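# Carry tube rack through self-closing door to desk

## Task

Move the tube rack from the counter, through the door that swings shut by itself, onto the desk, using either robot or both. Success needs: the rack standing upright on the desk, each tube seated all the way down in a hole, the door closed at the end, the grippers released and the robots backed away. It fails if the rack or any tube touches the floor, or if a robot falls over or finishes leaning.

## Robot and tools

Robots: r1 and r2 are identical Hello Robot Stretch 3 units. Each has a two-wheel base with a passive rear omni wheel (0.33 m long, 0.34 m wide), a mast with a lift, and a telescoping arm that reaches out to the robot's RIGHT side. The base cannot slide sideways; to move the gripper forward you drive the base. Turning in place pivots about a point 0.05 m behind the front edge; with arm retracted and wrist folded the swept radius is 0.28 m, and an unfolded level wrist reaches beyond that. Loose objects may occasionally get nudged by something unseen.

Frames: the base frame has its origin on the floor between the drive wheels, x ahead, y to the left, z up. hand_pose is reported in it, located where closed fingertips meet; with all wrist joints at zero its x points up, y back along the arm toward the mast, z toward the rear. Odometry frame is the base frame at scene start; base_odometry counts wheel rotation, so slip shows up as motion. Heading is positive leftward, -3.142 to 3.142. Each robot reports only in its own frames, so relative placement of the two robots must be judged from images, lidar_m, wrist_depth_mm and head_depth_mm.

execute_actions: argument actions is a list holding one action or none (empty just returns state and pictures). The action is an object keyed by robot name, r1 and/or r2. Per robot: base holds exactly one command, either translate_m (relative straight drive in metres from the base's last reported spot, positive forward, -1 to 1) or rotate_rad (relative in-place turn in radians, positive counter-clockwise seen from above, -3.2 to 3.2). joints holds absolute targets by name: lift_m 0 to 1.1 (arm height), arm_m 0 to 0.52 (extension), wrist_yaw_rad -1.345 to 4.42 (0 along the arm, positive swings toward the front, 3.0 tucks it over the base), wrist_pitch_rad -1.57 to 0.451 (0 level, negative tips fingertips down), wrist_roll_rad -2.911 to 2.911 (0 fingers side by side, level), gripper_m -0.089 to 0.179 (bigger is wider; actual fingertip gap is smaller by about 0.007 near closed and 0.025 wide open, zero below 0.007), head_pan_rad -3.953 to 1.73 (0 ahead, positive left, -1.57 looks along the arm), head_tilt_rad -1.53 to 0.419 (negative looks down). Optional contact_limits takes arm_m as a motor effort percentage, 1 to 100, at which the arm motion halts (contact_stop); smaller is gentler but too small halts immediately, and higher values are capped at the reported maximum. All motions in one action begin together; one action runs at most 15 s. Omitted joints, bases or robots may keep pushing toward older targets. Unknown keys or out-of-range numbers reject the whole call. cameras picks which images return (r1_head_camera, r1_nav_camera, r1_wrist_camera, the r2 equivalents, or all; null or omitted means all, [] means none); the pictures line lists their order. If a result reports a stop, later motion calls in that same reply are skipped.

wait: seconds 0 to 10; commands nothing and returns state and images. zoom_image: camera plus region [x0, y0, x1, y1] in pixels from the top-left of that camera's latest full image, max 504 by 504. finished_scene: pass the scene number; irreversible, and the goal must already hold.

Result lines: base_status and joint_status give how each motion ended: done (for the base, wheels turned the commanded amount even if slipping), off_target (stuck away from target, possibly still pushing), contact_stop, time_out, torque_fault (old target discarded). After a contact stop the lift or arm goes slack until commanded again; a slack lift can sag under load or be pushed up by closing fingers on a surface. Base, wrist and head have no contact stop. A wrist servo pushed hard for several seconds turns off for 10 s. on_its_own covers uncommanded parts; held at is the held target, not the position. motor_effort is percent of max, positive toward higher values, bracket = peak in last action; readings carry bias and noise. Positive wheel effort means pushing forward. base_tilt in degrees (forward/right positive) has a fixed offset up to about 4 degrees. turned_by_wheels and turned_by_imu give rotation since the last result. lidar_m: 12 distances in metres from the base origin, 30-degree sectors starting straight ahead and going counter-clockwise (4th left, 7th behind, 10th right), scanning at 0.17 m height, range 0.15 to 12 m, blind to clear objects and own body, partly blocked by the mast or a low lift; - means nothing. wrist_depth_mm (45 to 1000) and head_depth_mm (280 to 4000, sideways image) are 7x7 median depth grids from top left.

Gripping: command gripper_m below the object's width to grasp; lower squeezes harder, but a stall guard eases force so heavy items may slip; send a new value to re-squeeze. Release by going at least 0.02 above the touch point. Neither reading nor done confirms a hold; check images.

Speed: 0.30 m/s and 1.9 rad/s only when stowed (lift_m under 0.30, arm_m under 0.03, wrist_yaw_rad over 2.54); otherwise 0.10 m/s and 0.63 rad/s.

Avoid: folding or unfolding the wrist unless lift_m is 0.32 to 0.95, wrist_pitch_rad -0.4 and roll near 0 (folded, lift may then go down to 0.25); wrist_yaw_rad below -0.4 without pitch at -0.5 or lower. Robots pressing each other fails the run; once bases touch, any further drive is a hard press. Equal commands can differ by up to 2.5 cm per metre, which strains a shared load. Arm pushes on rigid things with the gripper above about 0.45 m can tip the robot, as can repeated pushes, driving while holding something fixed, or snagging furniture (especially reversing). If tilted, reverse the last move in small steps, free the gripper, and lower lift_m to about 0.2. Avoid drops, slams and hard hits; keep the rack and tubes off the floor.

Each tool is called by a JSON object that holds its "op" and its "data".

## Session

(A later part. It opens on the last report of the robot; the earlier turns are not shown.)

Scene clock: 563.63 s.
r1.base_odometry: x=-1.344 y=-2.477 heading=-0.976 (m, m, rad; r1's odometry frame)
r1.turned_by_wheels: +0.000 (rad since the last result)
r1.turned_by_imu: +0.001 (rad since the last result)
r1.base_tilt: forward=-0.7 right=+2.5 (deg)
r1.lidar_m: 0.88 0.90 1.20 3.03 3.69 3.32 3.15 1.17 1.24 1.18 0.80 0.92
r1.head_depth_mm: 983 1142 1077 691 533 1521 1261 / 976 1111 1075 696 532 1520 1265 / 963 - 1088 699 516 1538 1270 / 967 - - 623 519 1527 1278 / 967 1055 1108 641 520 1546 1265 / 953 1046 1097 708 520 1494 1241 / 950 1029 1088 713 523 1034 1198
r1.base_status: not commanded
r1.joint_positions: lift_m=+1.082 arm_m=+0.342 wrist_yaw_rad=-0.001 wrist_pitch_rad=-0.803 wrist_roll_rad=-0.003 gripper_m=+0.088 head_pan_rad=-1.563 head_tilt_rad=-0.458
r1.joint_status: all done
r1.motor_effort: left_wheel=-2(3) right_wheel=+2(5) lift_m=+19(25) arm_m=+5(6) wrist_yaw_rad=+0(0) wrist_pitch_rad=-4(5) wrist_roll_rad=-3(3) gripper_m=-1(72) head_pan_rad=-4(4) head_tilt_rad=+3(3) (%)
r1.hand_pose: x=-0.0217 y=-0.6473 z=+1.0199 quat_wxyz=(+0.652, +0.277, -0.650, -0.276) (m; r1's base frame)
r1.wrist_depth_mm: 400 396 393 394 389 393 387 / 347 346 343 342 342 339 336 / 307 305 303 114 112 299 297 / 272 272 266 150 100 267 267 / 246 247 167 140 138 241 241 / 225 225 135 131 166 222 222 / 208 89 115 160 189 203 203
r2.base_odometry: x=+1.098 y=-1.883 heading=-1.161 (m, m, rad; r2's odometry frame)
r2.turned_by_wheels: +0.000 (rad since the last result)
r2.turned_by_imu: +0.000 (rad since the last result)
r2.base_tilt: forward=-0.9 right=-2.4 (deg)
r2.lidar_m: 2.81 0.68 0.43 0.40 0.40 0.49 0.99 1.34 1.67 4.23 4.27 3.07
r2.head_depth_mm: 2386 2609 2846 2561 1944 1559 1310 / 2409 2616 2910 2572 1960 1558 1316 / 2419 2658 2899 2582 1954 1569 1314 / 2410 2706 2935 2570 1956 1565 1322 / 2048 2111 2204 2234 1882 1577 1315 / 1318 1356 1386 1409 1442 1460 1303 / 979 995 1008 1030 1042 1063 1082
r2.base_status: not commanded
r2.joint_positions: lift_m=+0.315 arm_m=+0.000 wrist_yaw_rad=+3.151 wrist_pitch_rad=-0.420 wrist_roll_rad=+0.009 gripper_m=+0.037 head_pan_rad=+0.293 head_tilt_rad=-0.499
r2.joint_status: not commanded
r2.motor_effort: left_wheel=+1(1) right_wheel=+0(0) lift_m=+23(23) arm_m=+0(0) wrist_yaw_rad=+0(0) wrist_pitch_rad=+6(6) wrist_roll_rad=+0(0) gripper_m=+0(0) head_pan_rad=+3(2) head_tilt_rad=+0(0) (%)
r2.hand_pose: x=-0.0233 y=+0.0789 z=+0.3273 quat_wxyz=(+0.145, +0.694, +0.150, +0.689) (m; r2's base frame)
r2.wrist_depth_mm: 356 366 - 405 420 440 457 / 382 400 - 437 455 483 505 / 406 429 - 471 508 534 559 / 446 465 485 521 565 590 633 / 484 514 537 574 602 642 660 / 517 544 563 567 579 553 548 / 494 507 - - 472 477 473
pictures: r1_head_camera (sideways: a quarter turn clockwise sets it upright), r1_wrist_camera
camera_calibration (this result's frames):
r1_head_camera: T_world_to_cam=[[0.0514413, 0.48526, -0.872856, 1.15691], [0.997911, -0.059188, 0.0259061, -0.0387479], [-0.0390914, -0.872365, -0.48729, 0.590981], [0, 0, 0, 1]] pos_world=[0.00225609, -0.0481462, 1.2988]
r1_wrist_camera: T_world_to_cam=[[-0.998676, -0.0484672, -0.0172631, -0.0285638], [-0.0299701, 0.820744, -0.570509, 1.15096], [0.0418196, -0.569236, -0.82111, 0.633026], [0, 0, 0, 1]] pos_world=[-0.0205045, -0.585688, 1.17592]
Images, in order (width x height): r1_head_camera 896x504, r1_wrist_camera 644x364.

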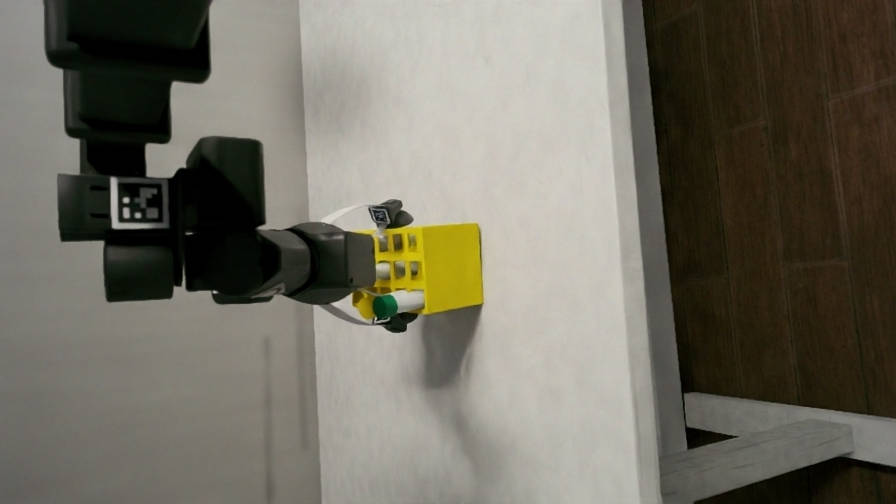

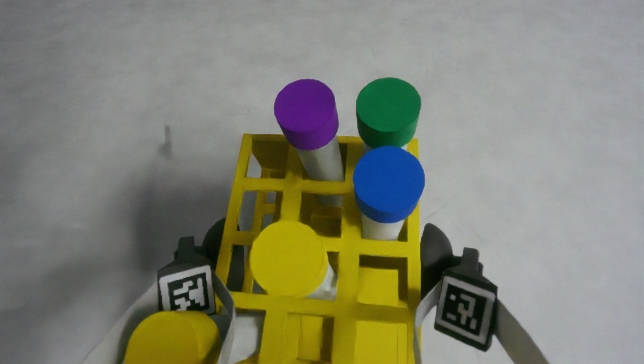

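{"op": "execute_actions", "data": {"actions": [{"r1":{"joints":{"gripper_m":0.076,"arm_m":0.375},"contact_limits":{"arm_m":20}}}], "cameras": ["r1_head_camera","r1_wrist_camera"]}}

Scene clock: 573.07 s.
r1.base_odometry: x=-1.344 y=-2.477 heading=-0.976 (m, m, rad; r1's odometry frame)
r1.turned_by_wheels: +0.000 (rad since the last result)
r1.turned_by_imu: +0.000 (rad since the last result)
r1.base_tilt: forward=-0.7 right=+2.5 (deg)
r1.lidar_m: 0.88 0.91 1.20 3.02 3.71 3.32 3.14 1.16 1.24 1.18 0.80 0.92
r1.head_depth_mm: 982 1141 1075 695 533 1528 1253 / 982 1108 1079 697 534 1526 1262 / 965 - 1096 701 515 1527 1265 / 962 - 837 637 518 1531 1267 / 962 1055 1106 649 519 1543 1270 / 955 1045 1102 710 521 1495 1245 / 941 1034 1088 711 522 1047 1203
r1.base_status: not commanded
r1.joint_positions: lift_m=+1.082 arm_m=+0.375 wrist_yaw_rad=+0.000 wrist_pitch_rad=-0.817 wrist_roll_rad=-0.003 gripper_m=+0.076 head_pan_rad=-1.563 head_tilt_rad=-0.458
r1.joint_status: all done
r1.motor_effort: left_wheel=-2(2) right_wheel=+3(3) lift_m=+20(19) arm_m=+6(5) wrist_yaw_rad=+0(0) wrist_pitch_rad=+5(4) wrist_roll_rad=-3(3) gripper_m=-4(56) head_pan_rad=-4(4) head_tilt_rad=+3(2) (%)
r1.contact_limits: arm_m 20 (drawing in: default 27, maximum 45; extending or still: default 38, maximum 63)
r1.hand_pose: x=-0.0216 y=-0.6774 z=+1.0177 quat_wxyz=(+0.650, +0.281, -0.648, -0.281) (m; r1's base frame)
r1.wrist_depth_mm: 390 390 384 384 379 378 375 / 342 336 335 334 332 330 328 / 300 300 297 118 113 293 292 / 269 267 261 153 102 264 262 / 245 242 214 141 138 240 239 / 223 223 136 125 181 221 219 / 205 89 107 160 188 202 202
r2.base_odometry: x=+1.098 y=-1.883 heading=-1.161 (m, m, rad; r2's odometry frame)
r2.turned_by_wheels: +0.000 (rad since the last result)
r2.turned_by_imu: -0.001 (rad since the last result)
r2.base_tilt: forward=-0.9 right=-2.5 (deg)
r2.lidar_m: 2.80 0.68 0.43 0.40 0.40 0.49 0.99 1.34 1.68 4.24 4.27 3.06
r2.head_depth_mm: 2391 2561 2843 2571 1934 1562 1311 / 2400 2632 2901 2561 1941 1564 1311 / 2402 2658 2920 2585 1946 1575 1305 / 2427 2668 2966 2554 1943 1578 1313 / 2050 2102 2185 2232 1873 1572 1318 / 1326 1354 1394 1409 1451 1471 1301 / 976 996 1012 1026 1042 1057 1082
r2.base_status: not commanded
r2.joint_positions: lift_m=+0.315 arm_m=+0.000 wrist_yaw_rad=+3.151 wrist_pitch_rad=-0.420 wrist_roll_rad=+0.009 gripper_m=+0.037 head_pan_rad=+0.293 head_tilt_rad=-0.499
r2.joint_status: not commanded
r2.motor_effort: left_wheel=+1(1) right_wheel=+0(0) lift_m=+23(23) arm_m=+0(0) wrist_yaw_rad=+0(0) wrist_pitch_rad=+6(6) wrist_roll_rad=+0(0) gripper_m=+1(0) head_pan_rad=+2(2) head_tilt_rad=-1(1) (%)
r2.hand_pose: x=-0.0233 y=+0.0789 z=+0.3273 quat_wxyz=(+0.145, +0.694, +0.150, +0.689) (m; r2's base frame)
r2.wrist_depth_mm: 356 370 - 403 421 438 459 / 380 395 - 435 458 484 501 / 410 432 - 474 501 533 561 / 446 472 484 512 554 597 633 / 479 515 536 570 593 634 663 / 512 545 552 568 590 565 551 / 499 511 - - 474 479 479
pictures: r1_head_camera (sideways: a quarter turn clockwise sets it upright), r1_wrist_camera
camera_calibration (this result's frames):
r1_head_camera: T_world_to_cam=[[0.0514414, 0.485258, -0.872856, 1.15691], [0.997911, -0.0591881, 0.0259062, -0.0387481], [-0.0390915, -0.872365, -0.487289, 0.590979], [0, 0, 0, 1]] pos_world=[0.00225608, -0.0481462, 1.2988]
r1_wrist_camera: T_world_to_cam=[[-0.998639, -0.0489659, -0.0179365, -0.0295951], [-0.0305822, 0.828521, -0.559123, 1.1681], [0.0422387, -0.557813, -0.828891, 0.629735], [0, 0, 0, 1]] pos_world=[-0.020431, -0.617968, 1.17456]
Images, in order (width x height): r1_head_camera 896x504, r1_wrist_camera 644x364.

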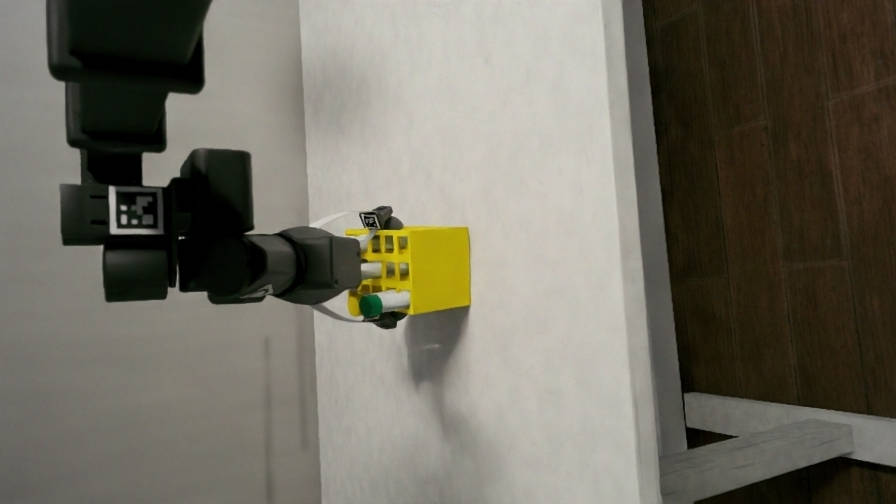

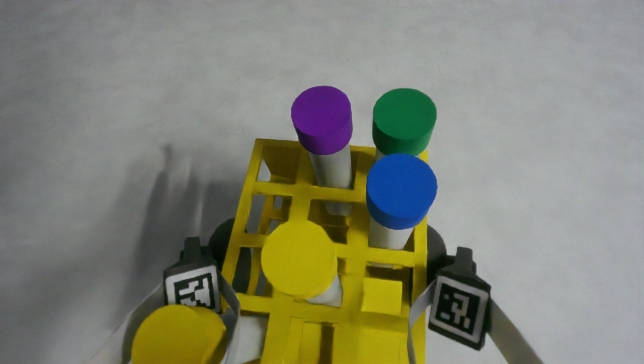

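{"op": "execute_actions", "data": {"actions": [{"r1":{"base":{"translate_m":-0.012},"joints":{"gripper_m":0.115}}}], "cameras": ["r1_head_camera","r1_wrist_camera"]}}

Scene clock: 582.20 s.
r1.base_odometry: x=-1.351 y=-2.467 heading=-0.976 (m, m, rad; r1's odometry frame)
r1.turned_by_wheels: +0.000 (rad since the last result)
r1.turned_by_imu: +0.001 (rad since the last result)
r1.base_tilt: forward=-0.7 right=+2.5 (deg)
r1.lidar_m: 0.89 0.92 1.22 3.07 3.70 3.31 3.14 1.15 1.24 1.18 0.80 0.93
r1.head_depth_mm: 990 1141 1076 695 531 1518 1262 / 977 1116 1079 699 534 1524 1265 / 970 - 1095 699 516 1530 1275 / 961 - 942 638 518 1542 1270 / 962 1051 1106 643 519 1538 1270 / 957 1046 1103 710 520 1489 1274 / 947 1035 1093 713 524 1035 1189
r1.base_status: done
r1.joint_positions: lift_m=+1.082 arm_m=+0.375 wrist_yaw_rad=+0.001 wrist_pitch_rad=-0.818 wrist_roll_rad=-0.003 gripper_m=+0.115 head_pan_rad=-1.563 head_tilt_rad=-0.458
r1.joint_status: all done
r1.motor_effort: left_wheel=-1(5) right_wheel=+2(6) lift_m=+20(20) arm_m=+5(6) wrist_yaw_rad=-1(1) wrist_pitch_rad=+5(5) wrist_roll_rad=-3(3) gripper_m=-1(80) head_pan_rad=-4(4) head_tilt_rad=+2(2) (%)
r1.hand_pose: x=-0.0214 y=-0.6771 z=+1.0174 quat_wxyz=(+0.650, +0.282, -0.647, -0.281) (m; r1's base frame)
r1.wrist_depth_mm: 386 383 381 379 377 376 372 / 336 335 333 334 331 330 330 / 300 297 283 114 287 293 292 / 269 266 189 135 257 263 260 / 243 243 143 140 236 239 238 / 223 226 133 136 216 223 218 / 208 87 130 190 200 198 202
r2.base_odometry: x=+1.098 y=-1.883 heading=-1.161 (m, m, rad; r2's odometry frame)
r2.turned_by_wheels: +0.000 (rad since the last result)
r2.turned_by_imu: -0.001 (rad since the last result)
r2.base_tilt: forward=-0.8 right=-2.5 (deg)
r2.lidar_m: 2.80 0.68 0.43 0.40 0.40 0.49 0.99 1.35 1.68 4.24 4.28 3.09
r2.head_depth_mm: 2384 2579 2880 2533 1940 1560 1308 / 2395 2628 2889 2561 1933 1575 1313 / 2421 2604 2926 2566 1949 1572 1308 / 2438 2660 2965 2550 1946 1567 1313 / 2050 2111 2201 2250 1880 1566 1313 / 1322 1349 1383 1425 1440 1463 1304 / 979 995 1010 1028 1046 1061 1083
r2.base_status: not commanded
r2.joint_positions: lift_m=+0.315 arm_m=+0.000 wrist_yaw_rad=+3.151 wrist_pitch_rad=-0.420 wrist_roll_rad=+0.009 gripper_m=+0.037 head_pan_rad=+0.293 head_tilt_rad=-0.499
r2.joint_status: not commanded
r2.motor_effort: left_wheel=+1(0) right_wheel=+0(0) lift_m=+23(23) arm_m=+0(0) wrist_yaw_rad=+0(0) wrist_pitch_rad=+6(6) wrist_roll_rad=+0(0) gripper_m=+1(0) head_pan_rad=+2(2) head_tilt_rad=+0(1) (%)
r2.hand_pose: x=-0.0233 y=+0.0789 z=+0.3273 quat_wxyz=(+0.145, +0.694, +0.150, +0.689) (m; r2's base frame)
r2.wrist_depth_mm: 351 365 - 405 417 438 461 / 380 397 - 434 463 487 501 / 408 426 - 471 502 538 559 / 443 463 481 522 564 590 628 / 480 511 533 565 599 632 651 / 516 544 562 562 581 556 547 / 500 504 - - 477 482 475
pictures: r1_head_camera (sideways: a quarter turn clockwise sets it upright), r1_wrist_camera
camera_calibration (this result's frames):
r1_head_camera: T_world_to_cam=[[0.0514415, 0.485258, -0.872856, 1.15691], [0.997911, -0.0591883, 0.0259062, -0.038748], [-0.0390917, -0.872365, -0.487289, 0.590979], [0, 0, 0, 1]] pos_world=[0.00225607, -0.0481462, 1.2988]
r1_wrist_camera: T_world_to_cam=[[-0.998585, -0.0500417, -0.0180186, -0.0300546], [-0.0315037, 0.829462, -0.557674, 1.16684], [0.0428527, -0.556317, -0.829865, 0.631689], [0, 0, 0, 1]] pos_world=[-0.020322, -0.617931, 1.17439]
Images, in order (width x height): r1_head_camera 896x504, r1_wrist_camera 644x364.

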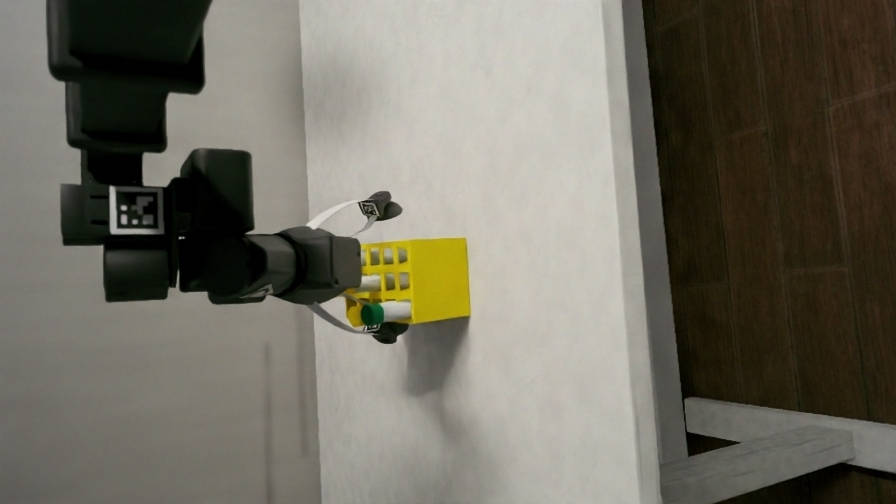

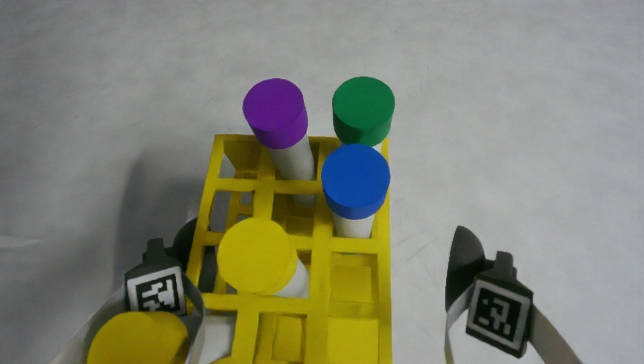

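{"op": "execute_actions", "data": {"actions": [{"r1":{"base":{"translate_m":-0.004},"joints":{"arm_m":0.40},"contact_limits":{"arm_m":20}}}], "cameras": ["r1_head_camera","r1_wrist_camera"]}}

Scene clock: 588.50 s.
r1.base_odometry: x=-1.353 y=-2.464 heading=-0.976 (m, m, rad; r1's odometry frame)
r1.turned_by_wheels: +0.000 (rad since the last result)
r1.turned_by_imu: +0.000 (rad since the last result)
r1.base_tilt: forward=-0.7 right=+2.5 (deg)
r1.lidar_m: 0.89 0.92 1.23 3.07 3.70 3.30 3.14 1.16 1.24 1.18 0.80 0.94
r1.head_depth_mm: 987 1136 1077 693 532 1509 1261 / 980 1113 1083 698 533 1519 1255 / 964 1106 1089 699 515 1523 1262 / 964 - 910 668 517 1529 1273 / 964 1053 1103 672 519 1541 1272 / 952 1040 1107 709 522 1498 1271 / 944 1033 1089 713 522 1039 1195
r1.base_status: done
r1.joint_positions: lift_m=+1.082 arm_m=+0.400 wrist_yaw_rad=+0.001 wrist_pitch_rad=-0.821 wrist_roll_rad=-0.003 gripper_m=+0.115 head_pan_rad=-1.563 head_tilt_rad=-0.458
r1.joint_status: all done
r1.motor_effort: left_wheel=-1(5) right_wheel=+2(3) lift_m=+19(20) arm_m=+5(5) wrist_yaw_rad=-1(1) wrist_pitch_rad=+7(8) wrist_roll_rad=-3(3) gripper_m=-2(1) head_pan_rad=-4(5) head_tilt_rad=+2(3) (%)
r1.contact_limits: arm_m 20 (drawing in: default 27, maximum 45; extending or still: default 38, maximum 63)
r1.hand_pose: x=-0.0214 y=-0.7015 z=+1.0170 quat_wxyz=(+0.650, +0.283, -0.647, -0.282) (m; r1's base frame)
r1.wrist_depth_mm: 383 381 382 378 375 375 371 / 337 335 330 333 329 326 325 / 297 294 284 116 285 289 290 / 266 267 183 141 258 261 261 / 243 242 143 141 235 238 237 / 222 224 133 136 215 221 217 / 207 87 130 188 199 198 201
r2.base_odometry: x=+1.098 y=-1.883 heading=-1.161 (m, m, rad; r2's odometry frame)
r2.turned_by_wheels: +0.000 (rad since the last result)
r2.turned_by_imu: -0.001 (rad since the last result)
r2.base_tilt: forward=-0.8 right=-2.4 (deg)
r2.lidar_m: 2.80 0.68 0.44 0.40 0.40 0.49 0.99 1.35 1.68 4.24 4.28 3.08
r2.head_depth_mm: 2381 2586 2866 2563 1932 1565 1313 / 2404 2646 2905 2551 1943 1561 1313 / 2432 2642 2936 2568 1942 1572 1306 / 2470 2679 2926 2591 1960 1570 1314 / 2042 2100 2192 2248 1889 1573 1318 / 1321 1354 1383 1422 1446 1473 1308 / 980 992 1010 1025 1041 1060 1082
r2.base_status: not commanded
r2.joint_positions: lift_m=+0.315 arm_m=+0.000 wrist_yaw_rad=+3.151 wrist_pitch_rad=-0.420 wrist_roll_rad=+0.009 gripper_m=+0.037 head_pan_rad=+0.293 head_tilt_rad=-0.499
r2.joint_status: not commanded
r2.motor_effort: left_wheel=+1(0) right_wheel=+0(1) lift_m=+23(23) arm_m=+1(1) wrist_yaw_rad=+0(0) wrist_pitch_rad=+6(6) wrist_roll_rad=+0(0) gripper_m=+0(0) head_pan_rad=+2(2) head_tilt_rad=+0(0) (%)
r2.hand_pose: x=-0.0233 y=+0.0789 z=+0.3273 quat_wxyz=(+0.145, +0.694, +0.150, +0.689) (m; r2's base frame)
r2.wrist_depth_mm: 352 363 - 398 421 438 458 / 378 396 - 434 459 481 502 / 411 429 - 471 502 533 565 / 442 465 491 523 559 597 642 / 483 517 535 570 600 633 655 / 520 547 567 565 585 549 542 / 503 510 - - 474 473 474
pictures: r1_head_camera (sideways: a quarter turn clockwise sets it upright), r1_wrist_camera
camera_calibration (this result's frames):
r1_head_camera: T_world_to_cam=[[0.0514413, 0.485258, -0.872857, 1.15692], [0.997911, -0.0591879, 0.0259063, -0.0387481], [-0.0390914, -0.872366, -0.487288, 0.590978], [0, 0, 0, 1]] pos_world=[0.00225609, -0.0481462, 1.2988]
r1_wrist_camera: T_world_to_cam=[[-0.998585, -0.0499889, -0.0181596, -0.0311042], [-0.0315056, 0.831075, -0.555268, 1.1855], [0.0428492, -0.55391, -0.831473, 0.621063], [0, 0, 0, 1]] pos_world=[-0.0203222, -0.642784, 1.1741]
Images, in order (width x height): r1_head_camera 896x504, r1_wrist_camera 644x364.

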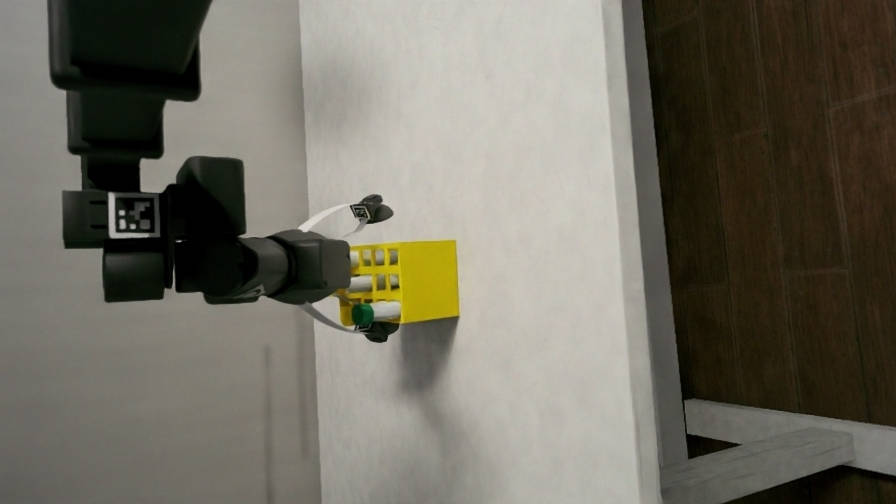

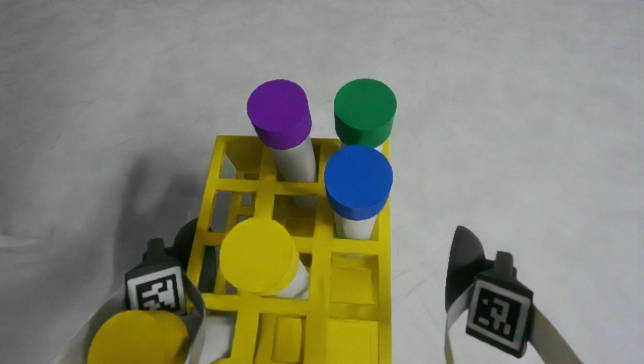

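{"op": "zoom_image", "data": {"camera": "r1_head_camera", "region": [280,180,480,360]}}

{"op": "zoom_image", "data": {"camera": "r1_wrist_camera", "region": [60,180,320,364]}}

Region (280, 180, 480, 360) of r1_head_camera's 896x504 image, scaled by 2.520, with more detail than that image has; it fills the top 454 rows of this view, and the rest is white.

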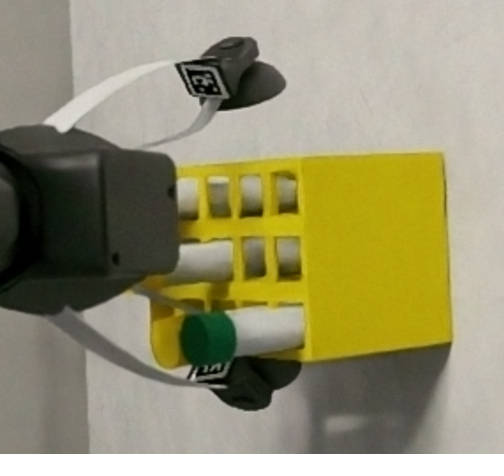

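Region (60, 180, 320, 364) of r1_wrist_camera's 644x364 image, scaled by 1.938; it fills the top 357 rows of this view, and the rest is white.

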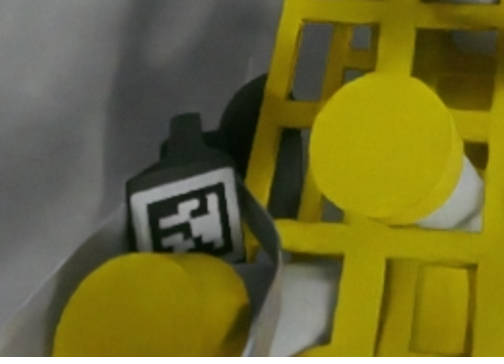

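{"op": "execute_actions", "data": {"actions": [{"r1":{"base":{"translate_m":-0.015},"joints":{"gripper_m":0.147}}}], "cameras": ["r1_wrist_camera"]}}

{"op": "execute_actions", "data": {"actions": [{"r1":{"base":{"translate_m":-0.015},"joints":{"gripper_m":0.179}}}], "cameras": ["r1_head_camera","r1_wrist_camera"]}}

Scene clock: 605.23 s.
r1.base_odometry: x=-1.362 y=-2.451 heading=-0.976 (m, m, rad; r1's odometry frame)
r1.turned_by_wheels: +0.000 (rad since the last result)
r1.turned_by_imu: +0.000 (rad since the last result)
r1.base_tilt: forward=-0.7 right=+2.5 (deg)
r1.lidar_m: 0.91 0.94 1.24 3.12 3.69 3.27 3.13 1.15 1.24 1.18 0.81 0.95
r1.head_depth_mm: 988 1142 1079 693 533 1534 1264 / 977 1118 1085 697 533 1531 1263 / 964 1099 1113 698 516 1515 1270 / 965 - 939 669 517 1530 1265 / 964 1051 1102 660 518 1547 1273 / 954 1043 1109 710 521 1496 1273 / 948 1031 1085 713 522 1071 1194
r1.base_status: done
r1.joint_positions: lift_m=+1.082 arm_m=+0.400 wrist_yaw_rad=+0.001 wrist_pitch_rad=-0.821 wrist_roll_rad=-0.003 gripper_m=+0.147 head_pan_rad=-1.563 head_tilt_rad=-0.458
r1.joint_status: all done
r1.motor_effort: left_wheel=-1(6) right_wheel=+1(3) lift_m=+20(20) arm_m=+5(5) wrist_yaw_rad=-1(1) wrist_pitch_rad=+6(7) wrist_roll_rad=-3(3) gripper_m=-1(81) head_pan_rad=-4(4) head_tilt_rad=+3(3) (%)
r1.hand_pose: x=-0.0214 y=-0.7016 z=+1.0170 quat_wxyz=(+0.650, +0.283, -0.647, -0.282) (m; r1's base frame)
r1.wrist_depth_mm: 385 378 379 375 374 373 370 / 335 332 330 320 329 327 325 / 297 296 128 117 291 291 290 / 266 261 152 101 264 260 262 / 243 241 95 143 239 241 237 / 222 - 124 171 220 218 217 / 85 92 157 164 202 199 203
r2.base_odometry: x=+1.098 y=-1.883 heading=-1.161 (m, m, rad; r2's odometry frame)
r2.turned_by_wheels: +0.000 (rad since the last result)
r2.turned_by_imu: -0.001 (rad since the last result)
r2.base_tilt: forward=-0.8 right=-2.4 (deg)
r2.lidar_m: 2.80 0.68 0.43 0.40 0.40 0.49 0.99 1.34 1.67 4.24 4.26 3.09
r2.head_depth_mm: 2380 2588 2859 2564 1944 1567 1310 / 2409 2601 2900 2593 1932 1564 1312 / 2423 2644 2889 2558 1951 1573 1308 / 2452 2649 2940 2587 1959 1569 1315 / 2051 2117 2200 2254 1892 1567 1313 / 1326 1353 1378 1414 1442 1463 1300 / 981 993 1008 1030 1041 1060 1083
r2.base_status: not commanded
r2.joint_positions: lift_m=+0.315 arm_m=+0.000 wrist_yaw_rad=+3.151 wrist_pitch_rad=-0.420 wrist_roll_rad=+0.009 gripper_m=+0.037 head_pan_rad=+0.293 head_tilt_rad=-0.499
r2.joint_status: not commanded
r2.motor_effort: left_wheel=+0(1) right_wheel=-1(0) lift_m=+22(23) arm_m=+0(1) wrist_yaw_rad=+0(0) wrist_pitch_rad=+6(6) wrist_roll_rad=+0(0) gripper_m=+0(0) head_pan_rad=+2(2) head_tilt_rad=+0(0) (%)
r2.hand_pose: x=-0.0233 y=+0.0789 z=+0.3273 quat_wxyz=(+0.145, +0.694, +0.150, +0.689) (m; r2's base frame)
r2.wrist_depth_mm: 352 369 - 397 417 441 455 / 381 396 - 433 456 487 505 / 408 428 - 476 503 525 551 / 439 463 486 523 559 597 642 / 489 513 529 563 592 635 666 / 514 543 559 574 578 559 555 / 496 508 - - 475 478 466
pictures: r1_wrist_camera
camera_calibration (this result's frames):
r1_wrist_camera: T_world_to_cam=[[-0.998585, -0.0499873, -0.0181582, -0.0311065], [-0.0315051, 0.831075, -0.555268, 1.18553], [0.0428472, -0.55391, -0.831473, 0.621046], [0, 0, 0, 1]] pos_world=[-0.0203224, -0.642814, 1.1741]
Images, in order (width x height): r1_wrist_camera 644x364.

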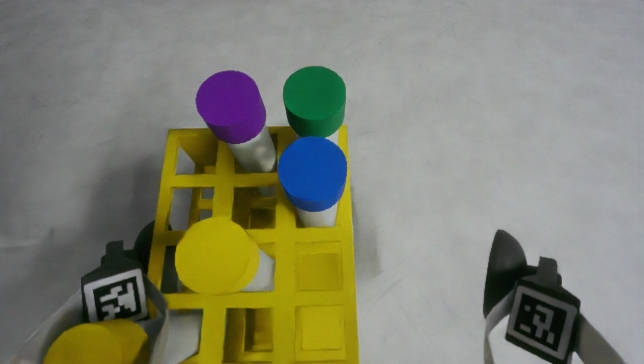

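Scene clock: 606.23 s.
r1.base_odometry: x=-1.370 y=-2.439 heading=-0.976 (m, m, rad; r1's odometry frame)
r1.turned_by_wheels: +0.000 (rad since the last result)
r1.turned_by_imu: +0.000 (rad since the last result)
r1.base_tilt: forward=-0.7 right=+2.5 (deg)
r1.lidar_m: 0.92 0.95 1.26 3.19 3.71 3.26 3.11 1.13 1.24 1.18 0.82 0.97
r1.head_depth_mm: 987 1144 1071 693 532 1516 1263 / 976 1113 1083 698 533 1521 1264 / 967 1099 1143 696 515 1540 1274 / 962 - 943 676 518 1544 1262 / 965 1061 716 662 519 1542 1267 / 956 1041 1108 707 521 1489 1276 / 945 1037 1096 712 523 1126 1185
r1.base_status: done
r1.joint_positions: lift_m=+1.082 arm_m=+0.400 wrist_yaw_rad=+0.001 wrist_pitch_rad=-0.823 wrist_roll_rad=-0.006 gripper_m=+0.179 head_pan_rad=-1.563 head_tilt_rad=-0.458
r1.joint_status: all done
r1.motor_effort: left_wheel=-1(5) right_wheel=+2(4) lift_m=+20(20) arm_m=+5(5) wrist_yaw_rad=-1(1) wrist_pitch_rad=+8(8) wrist_roll_rad=-2(3) gripper_m=+0(83) head_pan_rad=-4(4) head_tilt_rad=+3(3) (%)
r1.hand_pose: x=-0.0214 y=-0.7011 z=+1.0167 quat_wxyz=(+0.650, +0.284, -0.646, -0.282) (m; r1's base frame)
r1.wrist_depth_mm: 380 377 379 374 371 373 374 / 332 316 104 327 325 325 324 / 295 148 110 285 292 290 289 / 266 144 143 254 263 260 260 / 240 135 137 230 237 238 237 / - 88 131 204 219 217 220 / - 119 158 196 202 202 -
r2.base_odometry: x=+1.098 y=-1.883 heading=-1.161 (m, m, rad; r2's odometry frame)
r2.turned_by_wheels: +0.000 (rad since the last result)
r2.turned_by_imu: +0.000 (rad since the last result)
r2.base_tilt: forward=-0.8 right=-2.5 (deg)
r2.lidar_m: 2.80 0.68 0.43 0.40 0.40 0.49 0.99 1.35 1.67 4.24 4.27 3.08
r2.head_depth_mm: 2393 2585 2854 2568 1945 1559 1320 / 2384 2608 2907 2555 1930 1577 1309 / 2400 2653 2908 2557 1940 1558 1308 / 2437 2673 2956 2579 1931 1564 1312 / 2061 2125 2165 2245 1872 1571 1311 / 1323 1362 1390 1416 1444 1465 1296 / 980 997 1009 1026 1039 1058 1078
r2.base_status: not commanded
r2.joint_positions: lift_m=+0.315 arm_m=+0.000 wrist_yaw_rad=+3.151 wrist_pitch_rad=-0.420 wrist_roll_rad=+0.009 gripper_m=+0.037 head_pan_rad=+0.293 head_tilt_rad=-0.499
r2.joint_status: not commanded
r2.motor_effort: left_wheel=+0(1) right_wheel=-1(0) lift_m=+23(23) arm_m=+0(1) wrist_yaw_rad=+0(0) wrist_pitch_rad=+6(6) wrist_roll_rad=+0(0) gripper_m=+0(0) head_pan_rad=+2(2) head_tilt_rad=+0(0) (%)
r2.hand_pose: x=-0.0233 y=+0.0789 z=+0.3273 quat_wxyz=(+0.145, +0.694, +0.150, +0.689) (m; r2's base frame)
r2.wrist_depth_mm: 353 366 - 401 424 440 463 / 378 399 - 433 458 486 501 / 408 424 - 474 502 538 554 / 447 466 480 523 543 596 649 / 492 510 530 570 596 633 667 / 515 549 554 569 587 558 559 / 494 511 - - 474 480 478
pictures: r1_head_camera (sideways: a quarter turn clockwise sets it upright), r1_wrist_camera
camera_calibration (this result's frames):
r1_head_camera: T_world_to_cam=[[0.0514414, 0.485258, -0.872857, 1.15692], [0.997911, -0.059188, 0.0259063, -0.0387481], [-0.0390915, -0.872366, -0.487288, 0.590978], [0, 0, 0, 1]] pos_world=[0.00225608, -0.0481462, 1.2988]
r1_wrist_camera: T_world_to_cam=[[-0.998512, -0.0520182, -0.016342, -0.0343613], [-0.0342939, 0.832164, -0.553468, 1.18387], [0.0423897, -0.552084, -0.83271, 0.623534], [0, 0, 0, 1]] pos_world=[-0.0201419, -0.642723, 1.1739]
Images, in order (width x height): r1_head_camera 896x504, r1_wrist_camera 644x364.

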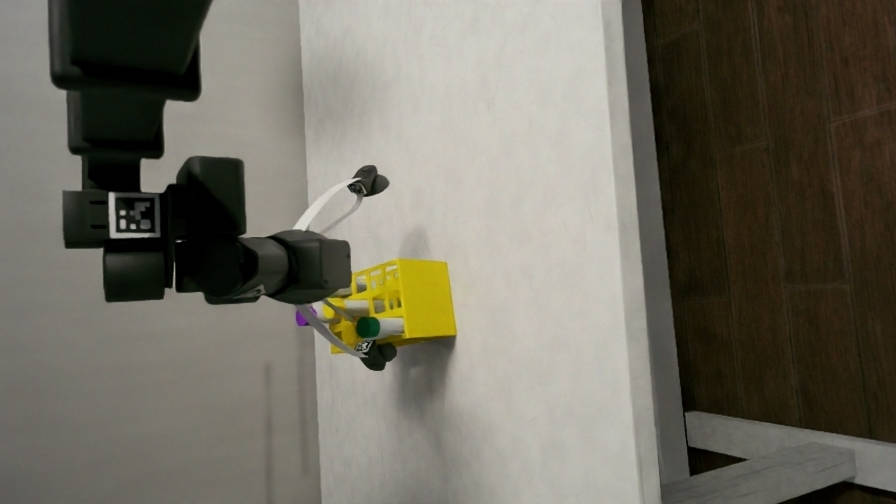

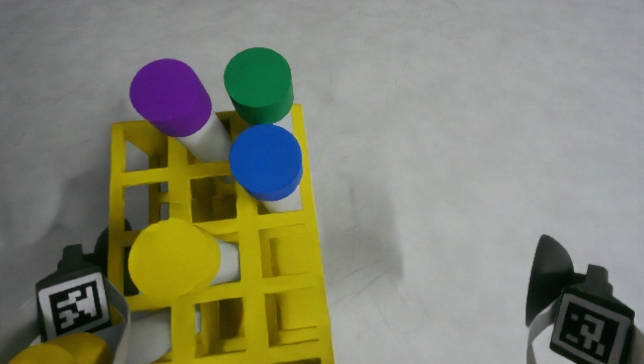

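{"op": "execute_actions", "data": {"actions": [{"r1":{"base":{"translate_m":-0.012},"joints":{"lift_m":1.072}}}], "cameras": ["r1_head_camera","r1_wrist_camera"]}}

{"op": "zoom_image", "data": {"camera": "r1_head_camera", "region": [280,220,480,390]}}

Scene clock: 610.10 s.
r1.base_odometry: x=-1.377 y=-2.429 heading=-0.976 (m, m, rad; r1's odometry frame)
r1.turned_by_wheels: +0.000 (rad since the last result)
r1.turned_by_imu: +0.000 (rad since the last result)
r1.base_tilt: forward=-0.6 right=+2.6 (deg)
r1.lidar_m: 0.94 0.96 1.28 3.25 3.70 3.26 3.09 1.12 1.24 1.19 0.82 0.98
r1.head_depth_mm: 996 - 1073 694 534 1523 1260 / 989 1131 1081 696 533 1539 1261 / 971 1082 1141 699 516 1535 1272 / 967 - 947 669 517 1528 1263 / 960 1061 1106 657 518 1530 1278 / 954 1045 1108 709 521 1500 1274 / 943 1036 1088 713 523 1394 1189
r1.base_status: done
r1.joint_positions: lift_m=+1.073 arm_m=+0.400 wrist_yaw_rad=+0.001 wrist_pitch_rad=-0.797 wrist_roll_rad=+0.005 gripper_m=+0.179 head_pan_rad=-1.563 head_tilt_rad=-0.458
r1.joint_status: all done
r1.motor_effort: left_wheel=-1(5) right_wheel=+0(7) lift_m=+10(18) arm_m=+4(5) wrist_yaw_rad=-1(1) wrist_pitch_rad=-7(8) wrist_roll_rad=-8(8) gripper_m=-1(0) head_pan_rad=-4(5) head_tilt_rad=+2(2) (%)
r1.hand_pose: x=-0.0214 y=-0.7064 z=+1.0112 quat_wxyz=(+0.650, +0.274, -0.653, -0.275) (m; r1's base frame)
r1.wrist_depth_mm: 391 390 384 383 379 377 371 / 340 334 112 329 328 326 324 / 297 288 114 283 290 287 286 / 266 254 144 250 258 258 255 / 239 91 137 227 234 232 232 / - 127 128 204 214 212 216 / - 120 154 191 196 196 -
r2.base_odometry: x=+1.098 y=-1.883 heading=-1.161 (m, m, rad; r2's odometry frame)
r2.turned_by_wheels: +0.000 (rad since the last result)
r2.turned_by_imu: -0.001 (rad since the last result)
r2.base_tilt: forward=-0.9 right=-2.5 (deg)
r2.lidar_m: 2.80 0.68 0.44 0.40 0.40 0.49 0.99 1.35 1.68 4.24 4.27 3.08
r2.head_depth_mm: 2378 2575 2901 2565 1944 1564 1310 / 2391 2627 2895 2574 1934 1563 1305 / 2436 2651 2899 2575 1940 1570 1308 / 2437 2670 2941 2587 1957 1567 1312 / 2035 2106 2215 2270 1889 1568 1310 / 1315 1346 1376 1415 1441 1472 1299 / 977 994 1014 1028 1044 1061 1074
r2.base_status: not commanded
r2.joint_positions: lift_m=+0.315 arm_m=+0.000 wrist_yaw_rad=+3.151 wrist_pitch_rad=-0.420 wrist_roll_rad=+0.009 gripper_m=+0.037 head_pan_rad=+0.293 head_tilt_rad=-0.499
r2.joint_status: not commanded
r2.motor_effort: left_wheel=+1(1) right_wheel=-1(1) lift_m=+23(23) arm_m=+0(1) wrist_yaw_rad=+0(0) wrist_pitch_rad=+6(6) wrist_roll_rad=+0(0) gripper_m=+0(0) head_pan_rad=+2(2) head_tilt_rad=+0(0) (%)
r2.hand_pose: x=-0.0233 y=+0.0789 z=+0.3273 quat_wxyz=(+0.145, +0.694, +0.150, +0.689) (m; r2's base frame)
r2.wrist_depth_mm: 354 368 - 401 420 444 453 / 378 396 - 432 464 479 504 / 407 432 - 475 504 537 560 / 442 468 487 521 563 583 637 / 486 512 534 565 610 628 658 / 520 541 559 577 584 560 553 / 499 508 - - 479 477 480
pictures: r1_head_camera (sideways: a quarter turn clockwise sets it upright), r1_wrist_camera
camera_calibration (this result's frames):
r1_head_camera: T_world_to_cam=[[0.0514413, 0.485258, -0.872857, 1.15692], [0.997911, -0.0591878, 0.0259063, -0.0387481], [-0.0390913, -0.872366, -0.487288, 0.590978], [0, 0, 0, 1]] pos_world=[0.00225609, -0.0481462, 1.2988]
r1_wrist_camera: T_world_to_cam=[[-0.998748, -0.0445489, -0.0227531, -0.0229566], [-0.0233726, 0.817734, -0.575122, 1.19722], [0.044227, -0.57387, -0.817752, 0.585599], [0, 0, 0, 1]] pos_world=[-0.0208449, -0.643975, 1.1669]
Images, in order (width x height): r1_head_camera 896x504, r1_wrist_camera 644x364.

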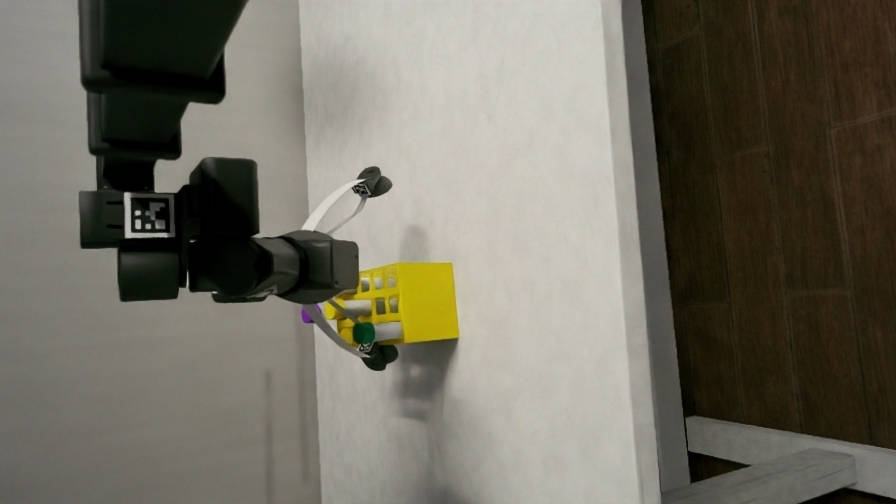

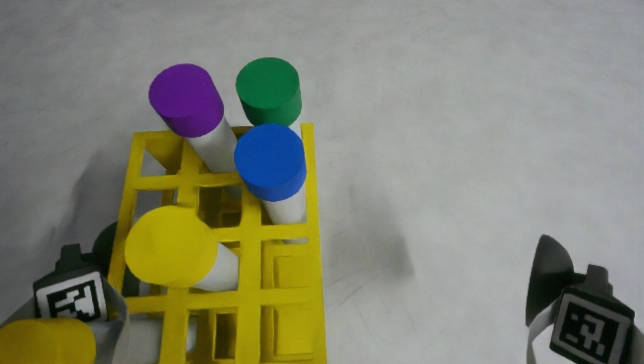

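Region (280, 220, 480, 390) of r1_head_camera's 896x504 image, scaled by 2.520, with more detail than that image has; it fills the top 428 rows of this view, and the rest is white.

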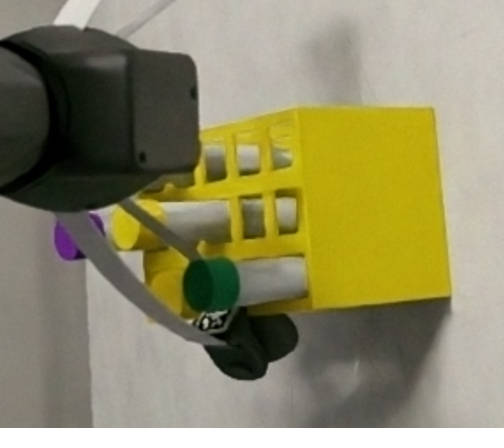

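{"op": "execute_actions", "data": {"actions": [{"r1":{"base":{"translate_m":0.010},"joints":{"lift_m":1.078,"arm_m":0.414},"contact_limits":{"arm_m":20}}}], "cameras": ["r1_head_camera","r1_wrist_camera"]}}

{"op": "zoom_image", "data": {"camera": "r1_head_camera", "region": [280,220,480,390]}}

Scene clock: 633.10 s.
r1.base_odometry: x=-1.371 y=-2.437 heading=-0.976 (m, m, rad; r1's odometry frame)
r1.turned_by_wheels: +0.000 (rad since the last result)
r1.turned_by_imu: +0.000 (rad since the last result)
r1.base_tilt: forward=-0.7 right=+2.5 (deg)
r1.lidar_m: 0.93 0.95 1.27 3.19 3.70 3.25 3.11 1.13 1.24 1.18 0.82 0.97
r1.head_depth_mm: 992 1149 1073 695 533 1519 1267 / 983 1120 1082 698 533 1520 1264 / 973 1070 1143 700 516 1546 1268 / 965 - 944 669 517 1531 1265 / 962 1059 1024 671 518 1537 1277 / 952 1043 1104 706 520 1504 1282 / 949 1032 1092 713 523 1138 1195
r1.base_status: done
r1.joint_positions: lift_m=+1.077 arm_m=+0.414 wrist_yaw_rad=+0.001 wrist_pitch_rad=-0.821 wrist_roll_rad=-0.003 gripper_m=+0.179 head_pan_rad=-1.563 head_tilt_rad=-0.458
r1.joint_status: all done
r1.motor_effort: left_wheel=-2(3) right_wheel=+3(8) lift_m=+38(40) arm_m=+5(5) wrist_yaw_rad=-1(1) wrist_pitch_rad=+6(7) wrist_roll_rad=-3(8) gripper_m=+0(0) head_pan_rad=-4(4) head_tilt_rad=+1(3) (%)
r1.contact_limits: arm_m 20 (drawing in: default 27, maximum 45; extending or still: default 38, maximum 63)
r1.hand_pose: x=-0.0214 y=-0.7155 z=+1.0122 quat_wxyz=(+0.650, +0.283, -0.647, -0.282) (m; r1's base frame)
r1.wrist_depth_mm: 374 375 369 369 366 365 364 / 328 310 110 321 323 319 320 / 290 171 112 280 287 285 283 / 261 248 141 247 258 256 255 / 237 90 137 226 234 232 232 / - 87 128 200 214 214 216 / - 120 153 192 197 197 -
r2.base_odometry: x=+1.098 y=-1.883 heading=-1.161 (m, m, rad; r2's odometry frame)
r2.turned_by_wheels: +0.000 (rad since the last result)
r2.turned_by_imu: -0.001 (rad since the last result)
r2.base_tilt: forward=-0.8 right=-2.5 (deg)
r2.lidar_m: 2.80 0.68 0.43 0.40 0.40 0.49 0.99 1.35 1.67 4.23 4.26 3.08
r2.head_depth_mm: 2395 2593 2888 2544 1938 1568 1307 / 2404 2629 2899 2568 1941 1569 1309 / 2422 2655 2941 2561 1932 1562 1306 / 2437 2674 2953 2547 1950 1564 1313 / 2060 2126 2201 2248 1884 1583 1323 / 1320 1351 1382 1424 1442 1477 1304 / 977 993 1012 1027 1045 1062 1080
r2.base_status: not commanded
r2.joint_positions: lift_m=+0.315 arm_m=+0.000 wrist_yaw_rad=+3.151 wrist_pitch_rad=-0.420 wrist_roll_rad=+0.009 gripper_m=+0.037 head_pan_rad=+0.293 head_tilt_rad=-0.499
r2.joint_status: not commanded
r2.motor_effort: left_wheel=+1(1) right_wheel=-1(1) lift_m=+23(23) arm_m=+1(0) wrist_yaw_rad=+0(0) wrist_pitch_rad=+6(6) wrist_roll_rad=+0(0) gripper_m=+0(0) head_pan_rad=+2(2) head_tilt_rad=+0(0) (%)
r2.hand_pose: x=-0.0233 y=+0.0789 z=+0.3273 quat_wxyz=(+0.145, +0.694, +0.150, +0.689) (m; r2's base frame)
r2.wrist_depth_mm: 354 367 - 403 421 441 453 / 380 392 - 437 457 479 504 / 409 425 - 474 505 528 559 / 447 470 483 525 552 593 639 / 485 522 533 564 597 630 660 / 511 540 560 571 582 557 553 / 506 514 - - 475 482 474
pictures: r1_head_camera (sideways: a quarter turn clockwise sets it upright), r1_wrist_camera
camera_calibration (this result's frames):
r1_head_camera: T_world_to_cam=[[0.0514412, 0.485257, -0.872857, 1.15692], [0.997911, -0.0591875, 0.0259063, -0.0387482], [-0.0390911, -0.872366, -0.487287, 0.590977], [0, 0, 0, 1]] pos_world=[0.00225611, -0.0481462, 1.2988]
r1_wrist_camera: T_world_to_cam=[[-0.998577, -0.050211, -0.017974, -0.0322356], [-0.0317954, 0.83109, -0.555229, 1.19446], [0.0428166, -0.553867, -0.831503, 0.609368], [0, 0, 0, 1]] pos_world=[-0.0203025, -0.656812, 1.16931]
Images, in order (width x height): r1_head_camera 896x504, r1_wrist_camera 644x364.

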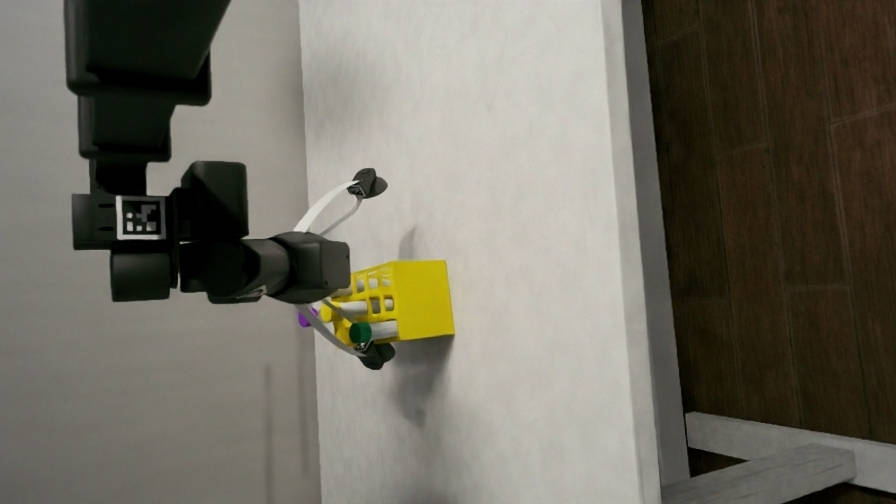

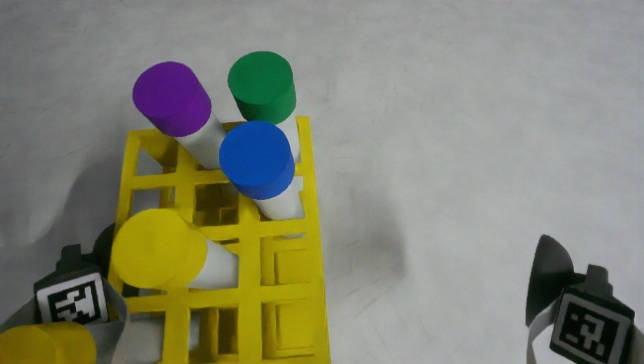

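Region (280, 220, 480, 390) of r1_head_camera's 896x504 image, scaled by 2.520, with more detail than that image has; it fills the top 428 rows of this view, and the rest is white.

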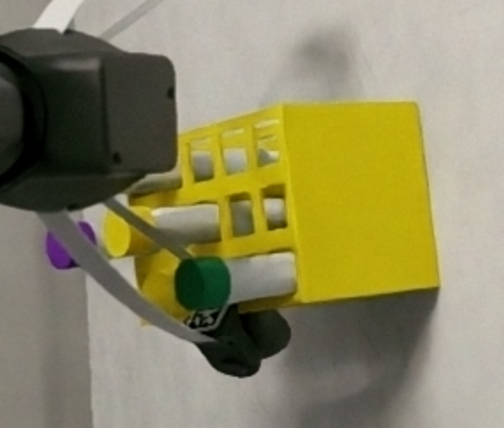

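{"op": "execute_actions", "data": {"actions": [{"r1":{"joints":{"gripper_m":0.135}}}], "cameras": ["r1_head_camera","r1_wrist_camera"]}}

{"op": "zoom_image", "data": {"camera": "r1_head_camera", "region": [280,220,480,390]}}

Scene clock: 637.90 s.
r1.base_odometry: x=-1.371 y=-2.437 heading=-0.976 (m, m, rad; r1's odometry frame)
r1.turned_by_wheels: +0.000 (rad since the last result)
r1.turned_by_imu: +0.001 (rad since the last result)
r1.base_tilt: forward=-0.7 right=+2.5 (deg)
r1.lidar_m: 0.93 0.95 1.27 3.19 3.69 3.26 3.11 1.13 1.24 1.19 0.82 0.97
r1.head_depth_mm: 992 1147 1073 695 533 1513 1261 / 984 1118 1084 695 533 1533 1268 / 970 1074 1089 700 514 1527 1265 / 968 - 946 671 517 1528 1267 / 965 1058 1103 672 520 1540 1280 / 953 1046 1097 708 521 1500 1279 / 944 1031 1086 713 522 1131 1193
r1.base_status: not commanded
r1.joint_positions: lift_m=+1.078 arm_m=+0.414 wrist_yaw_rad=+0.001 wrist_pitch_rad=-0.812 wrist_roll_rad=+0.000 gripper_m=+0.135 head_pan_rad=-1.563 head_tilt_rad=-0.458
r1.joint_status: all done
r1.motor_effort: left_wheel=+0(2) right_wheel=-1(3) lift_m=+37(38) arm_m=+4(4) wrist_yaw_rad=-1(1) wrist_pitch_rad=+1(7) wrist_roll_rad=-5(5) gripper_m=-3(85) head_pan_rad=-4(4) head_tilt_rad=+3(3) (%)
r1.hand_pose: x=-0.0214 y=-0.7174 z=+1.0137 quat_wxyz=(+0.650, +0.280, -0.649, -0.279) (m; r1's base frame)
r1.wrist_depth_mm: 388 387 381 376 375 373 374 / 335 332 331 330 326 326 325 / 297 293 160 114 291 289 287 / 266 263 153 103 261 259 258 / 241 239 95 142 236 238 234 / 219 - 121 141 216 - 215 / 86 88 157 129 200 195 199
r2.base_odometry: x=+1.098 y=-1.883 heading=-1.161 (m, m, rad; r2's odometry frame)
r2.turned_by_wheels: +0.000 (rad since the last result)
r2.turned_by_imu: -0.001 (rad since the last result)
r2.base_tilt: forward=-0.9 right=-2.4 (deg)
r2.lidar_m: 2.80 0.68 0.44 0.40 0.40 0.49 0.99 1.35 1.68 4.24 4.29 3.09
r2.head_depth_mm: 2381 2588 2843 2549 1934 1565 1304 / 2383 2640 2877 2565 1945 1559 1314 / 2416 2666 2932 2581 1964 1567 1309 / 2457 2661 2929 2572 1961 1564 1310 / 2050 2105 2181 2254 1895 1574 1321 / 1319 1346 1384 1418 1452 1463 1304 / 979 995 1011 1024 1037 1060 1078
r2.base_status: not commanded
r2.joint_positions: lift_m=+0.315 arm_m=+0.000 wrist_yaw_rad=+3.151 wrist_pitch_rad=-0.420 wrist_roll_rad=+0.009 gripper_m=+0.037 head_pan_rad=+0.293 head_tilt_rad=-0.499
r2.joint_status: not commanded
r2.motor_effort: left_wheel=+1(1) right_wheel=+0(0) lift_m=+23(23) arm_m=+0(0) wrist_yaw_rad=+0(0) wrist_pitch_rad=+6(6) wrist_roll_rad=+0(0) gripper_m=+0(0) head_pan_rad=+2(2) head_tilt_rad=+0(0) (%)
r2.hand_pose: x=-0.0233 y=+0.0789 z=+0.3273 quat_wxyz=(+0.145, +0.694, +0.150, +0.689) (m; r2's base frame)
r2.wrist_depth_mm: 352 369 - 399 425 444 455 / 380 393 - 434 458 483 502 / 410 430 - 472 508 530 557 / 441 462 479 530 562 595 634 / 478 507 531 563 611 637 660 / 519 546 563 572 582 556 549 / 500 500 - - 476 484 478
pictures: r1_head_camera (sideways: a quarter turn clockwise sets it upright), r1_wrist_camera
camera_calibration (this result's frames):
r1_head_camera: T_world_to_cam=[[0.0514414, 0.485257, -0.872857, 1.15692], [0.997911, -0.059188, 0.0259063, -0.0387482], [-0.0390915, -0.872366, -0.487287, 0.590977], [0, 0, 0, 1]] pos_world=[0.00225608, -0.0481462, 1.2988]
r1_wrist_camera: T_world_to_cam=[[-0.998647, -0.0480622, -0.0198317, -0.0288577], [-0.028574, 0.826001, -0.562944, 1.20113], [0.0434373, -0.561616, -0.826257, 0.598727], [0, 0, 0, 1]] pos_world=[-0.0205047, -0.657266, 1.1703]
Images, in order (width x height): r1_head_camera 896x504, r1_wrist_camera 644x364.

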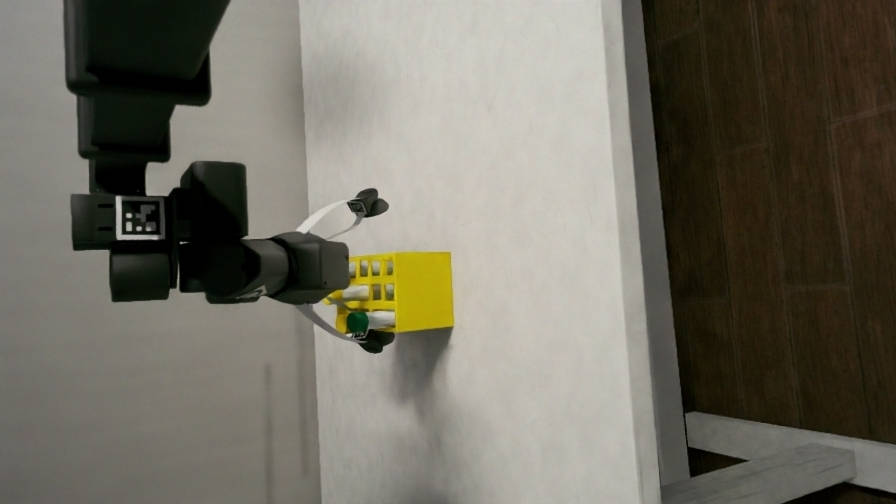

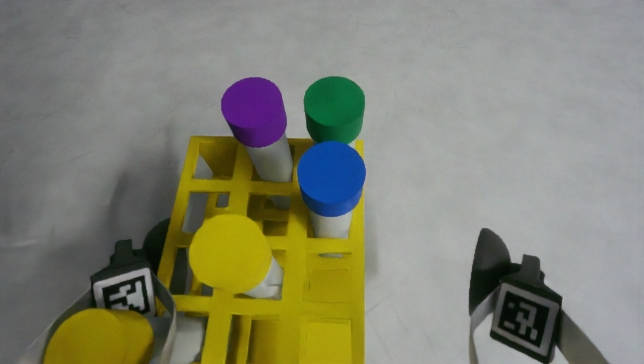

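Region (280, 220, 480, 390) of r1_head_camera's 896x504 image, scaled by 2.520, with more detail than that image has; it fills the top 428 rows of this view, and the rest is white.

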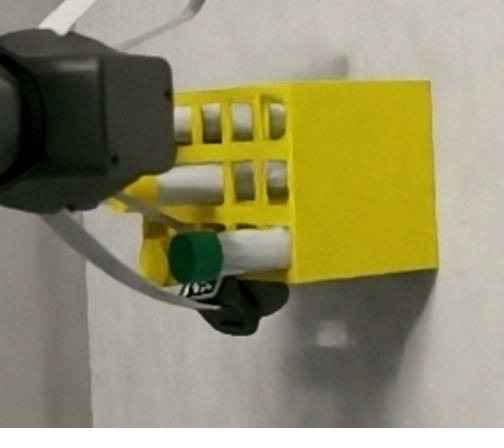

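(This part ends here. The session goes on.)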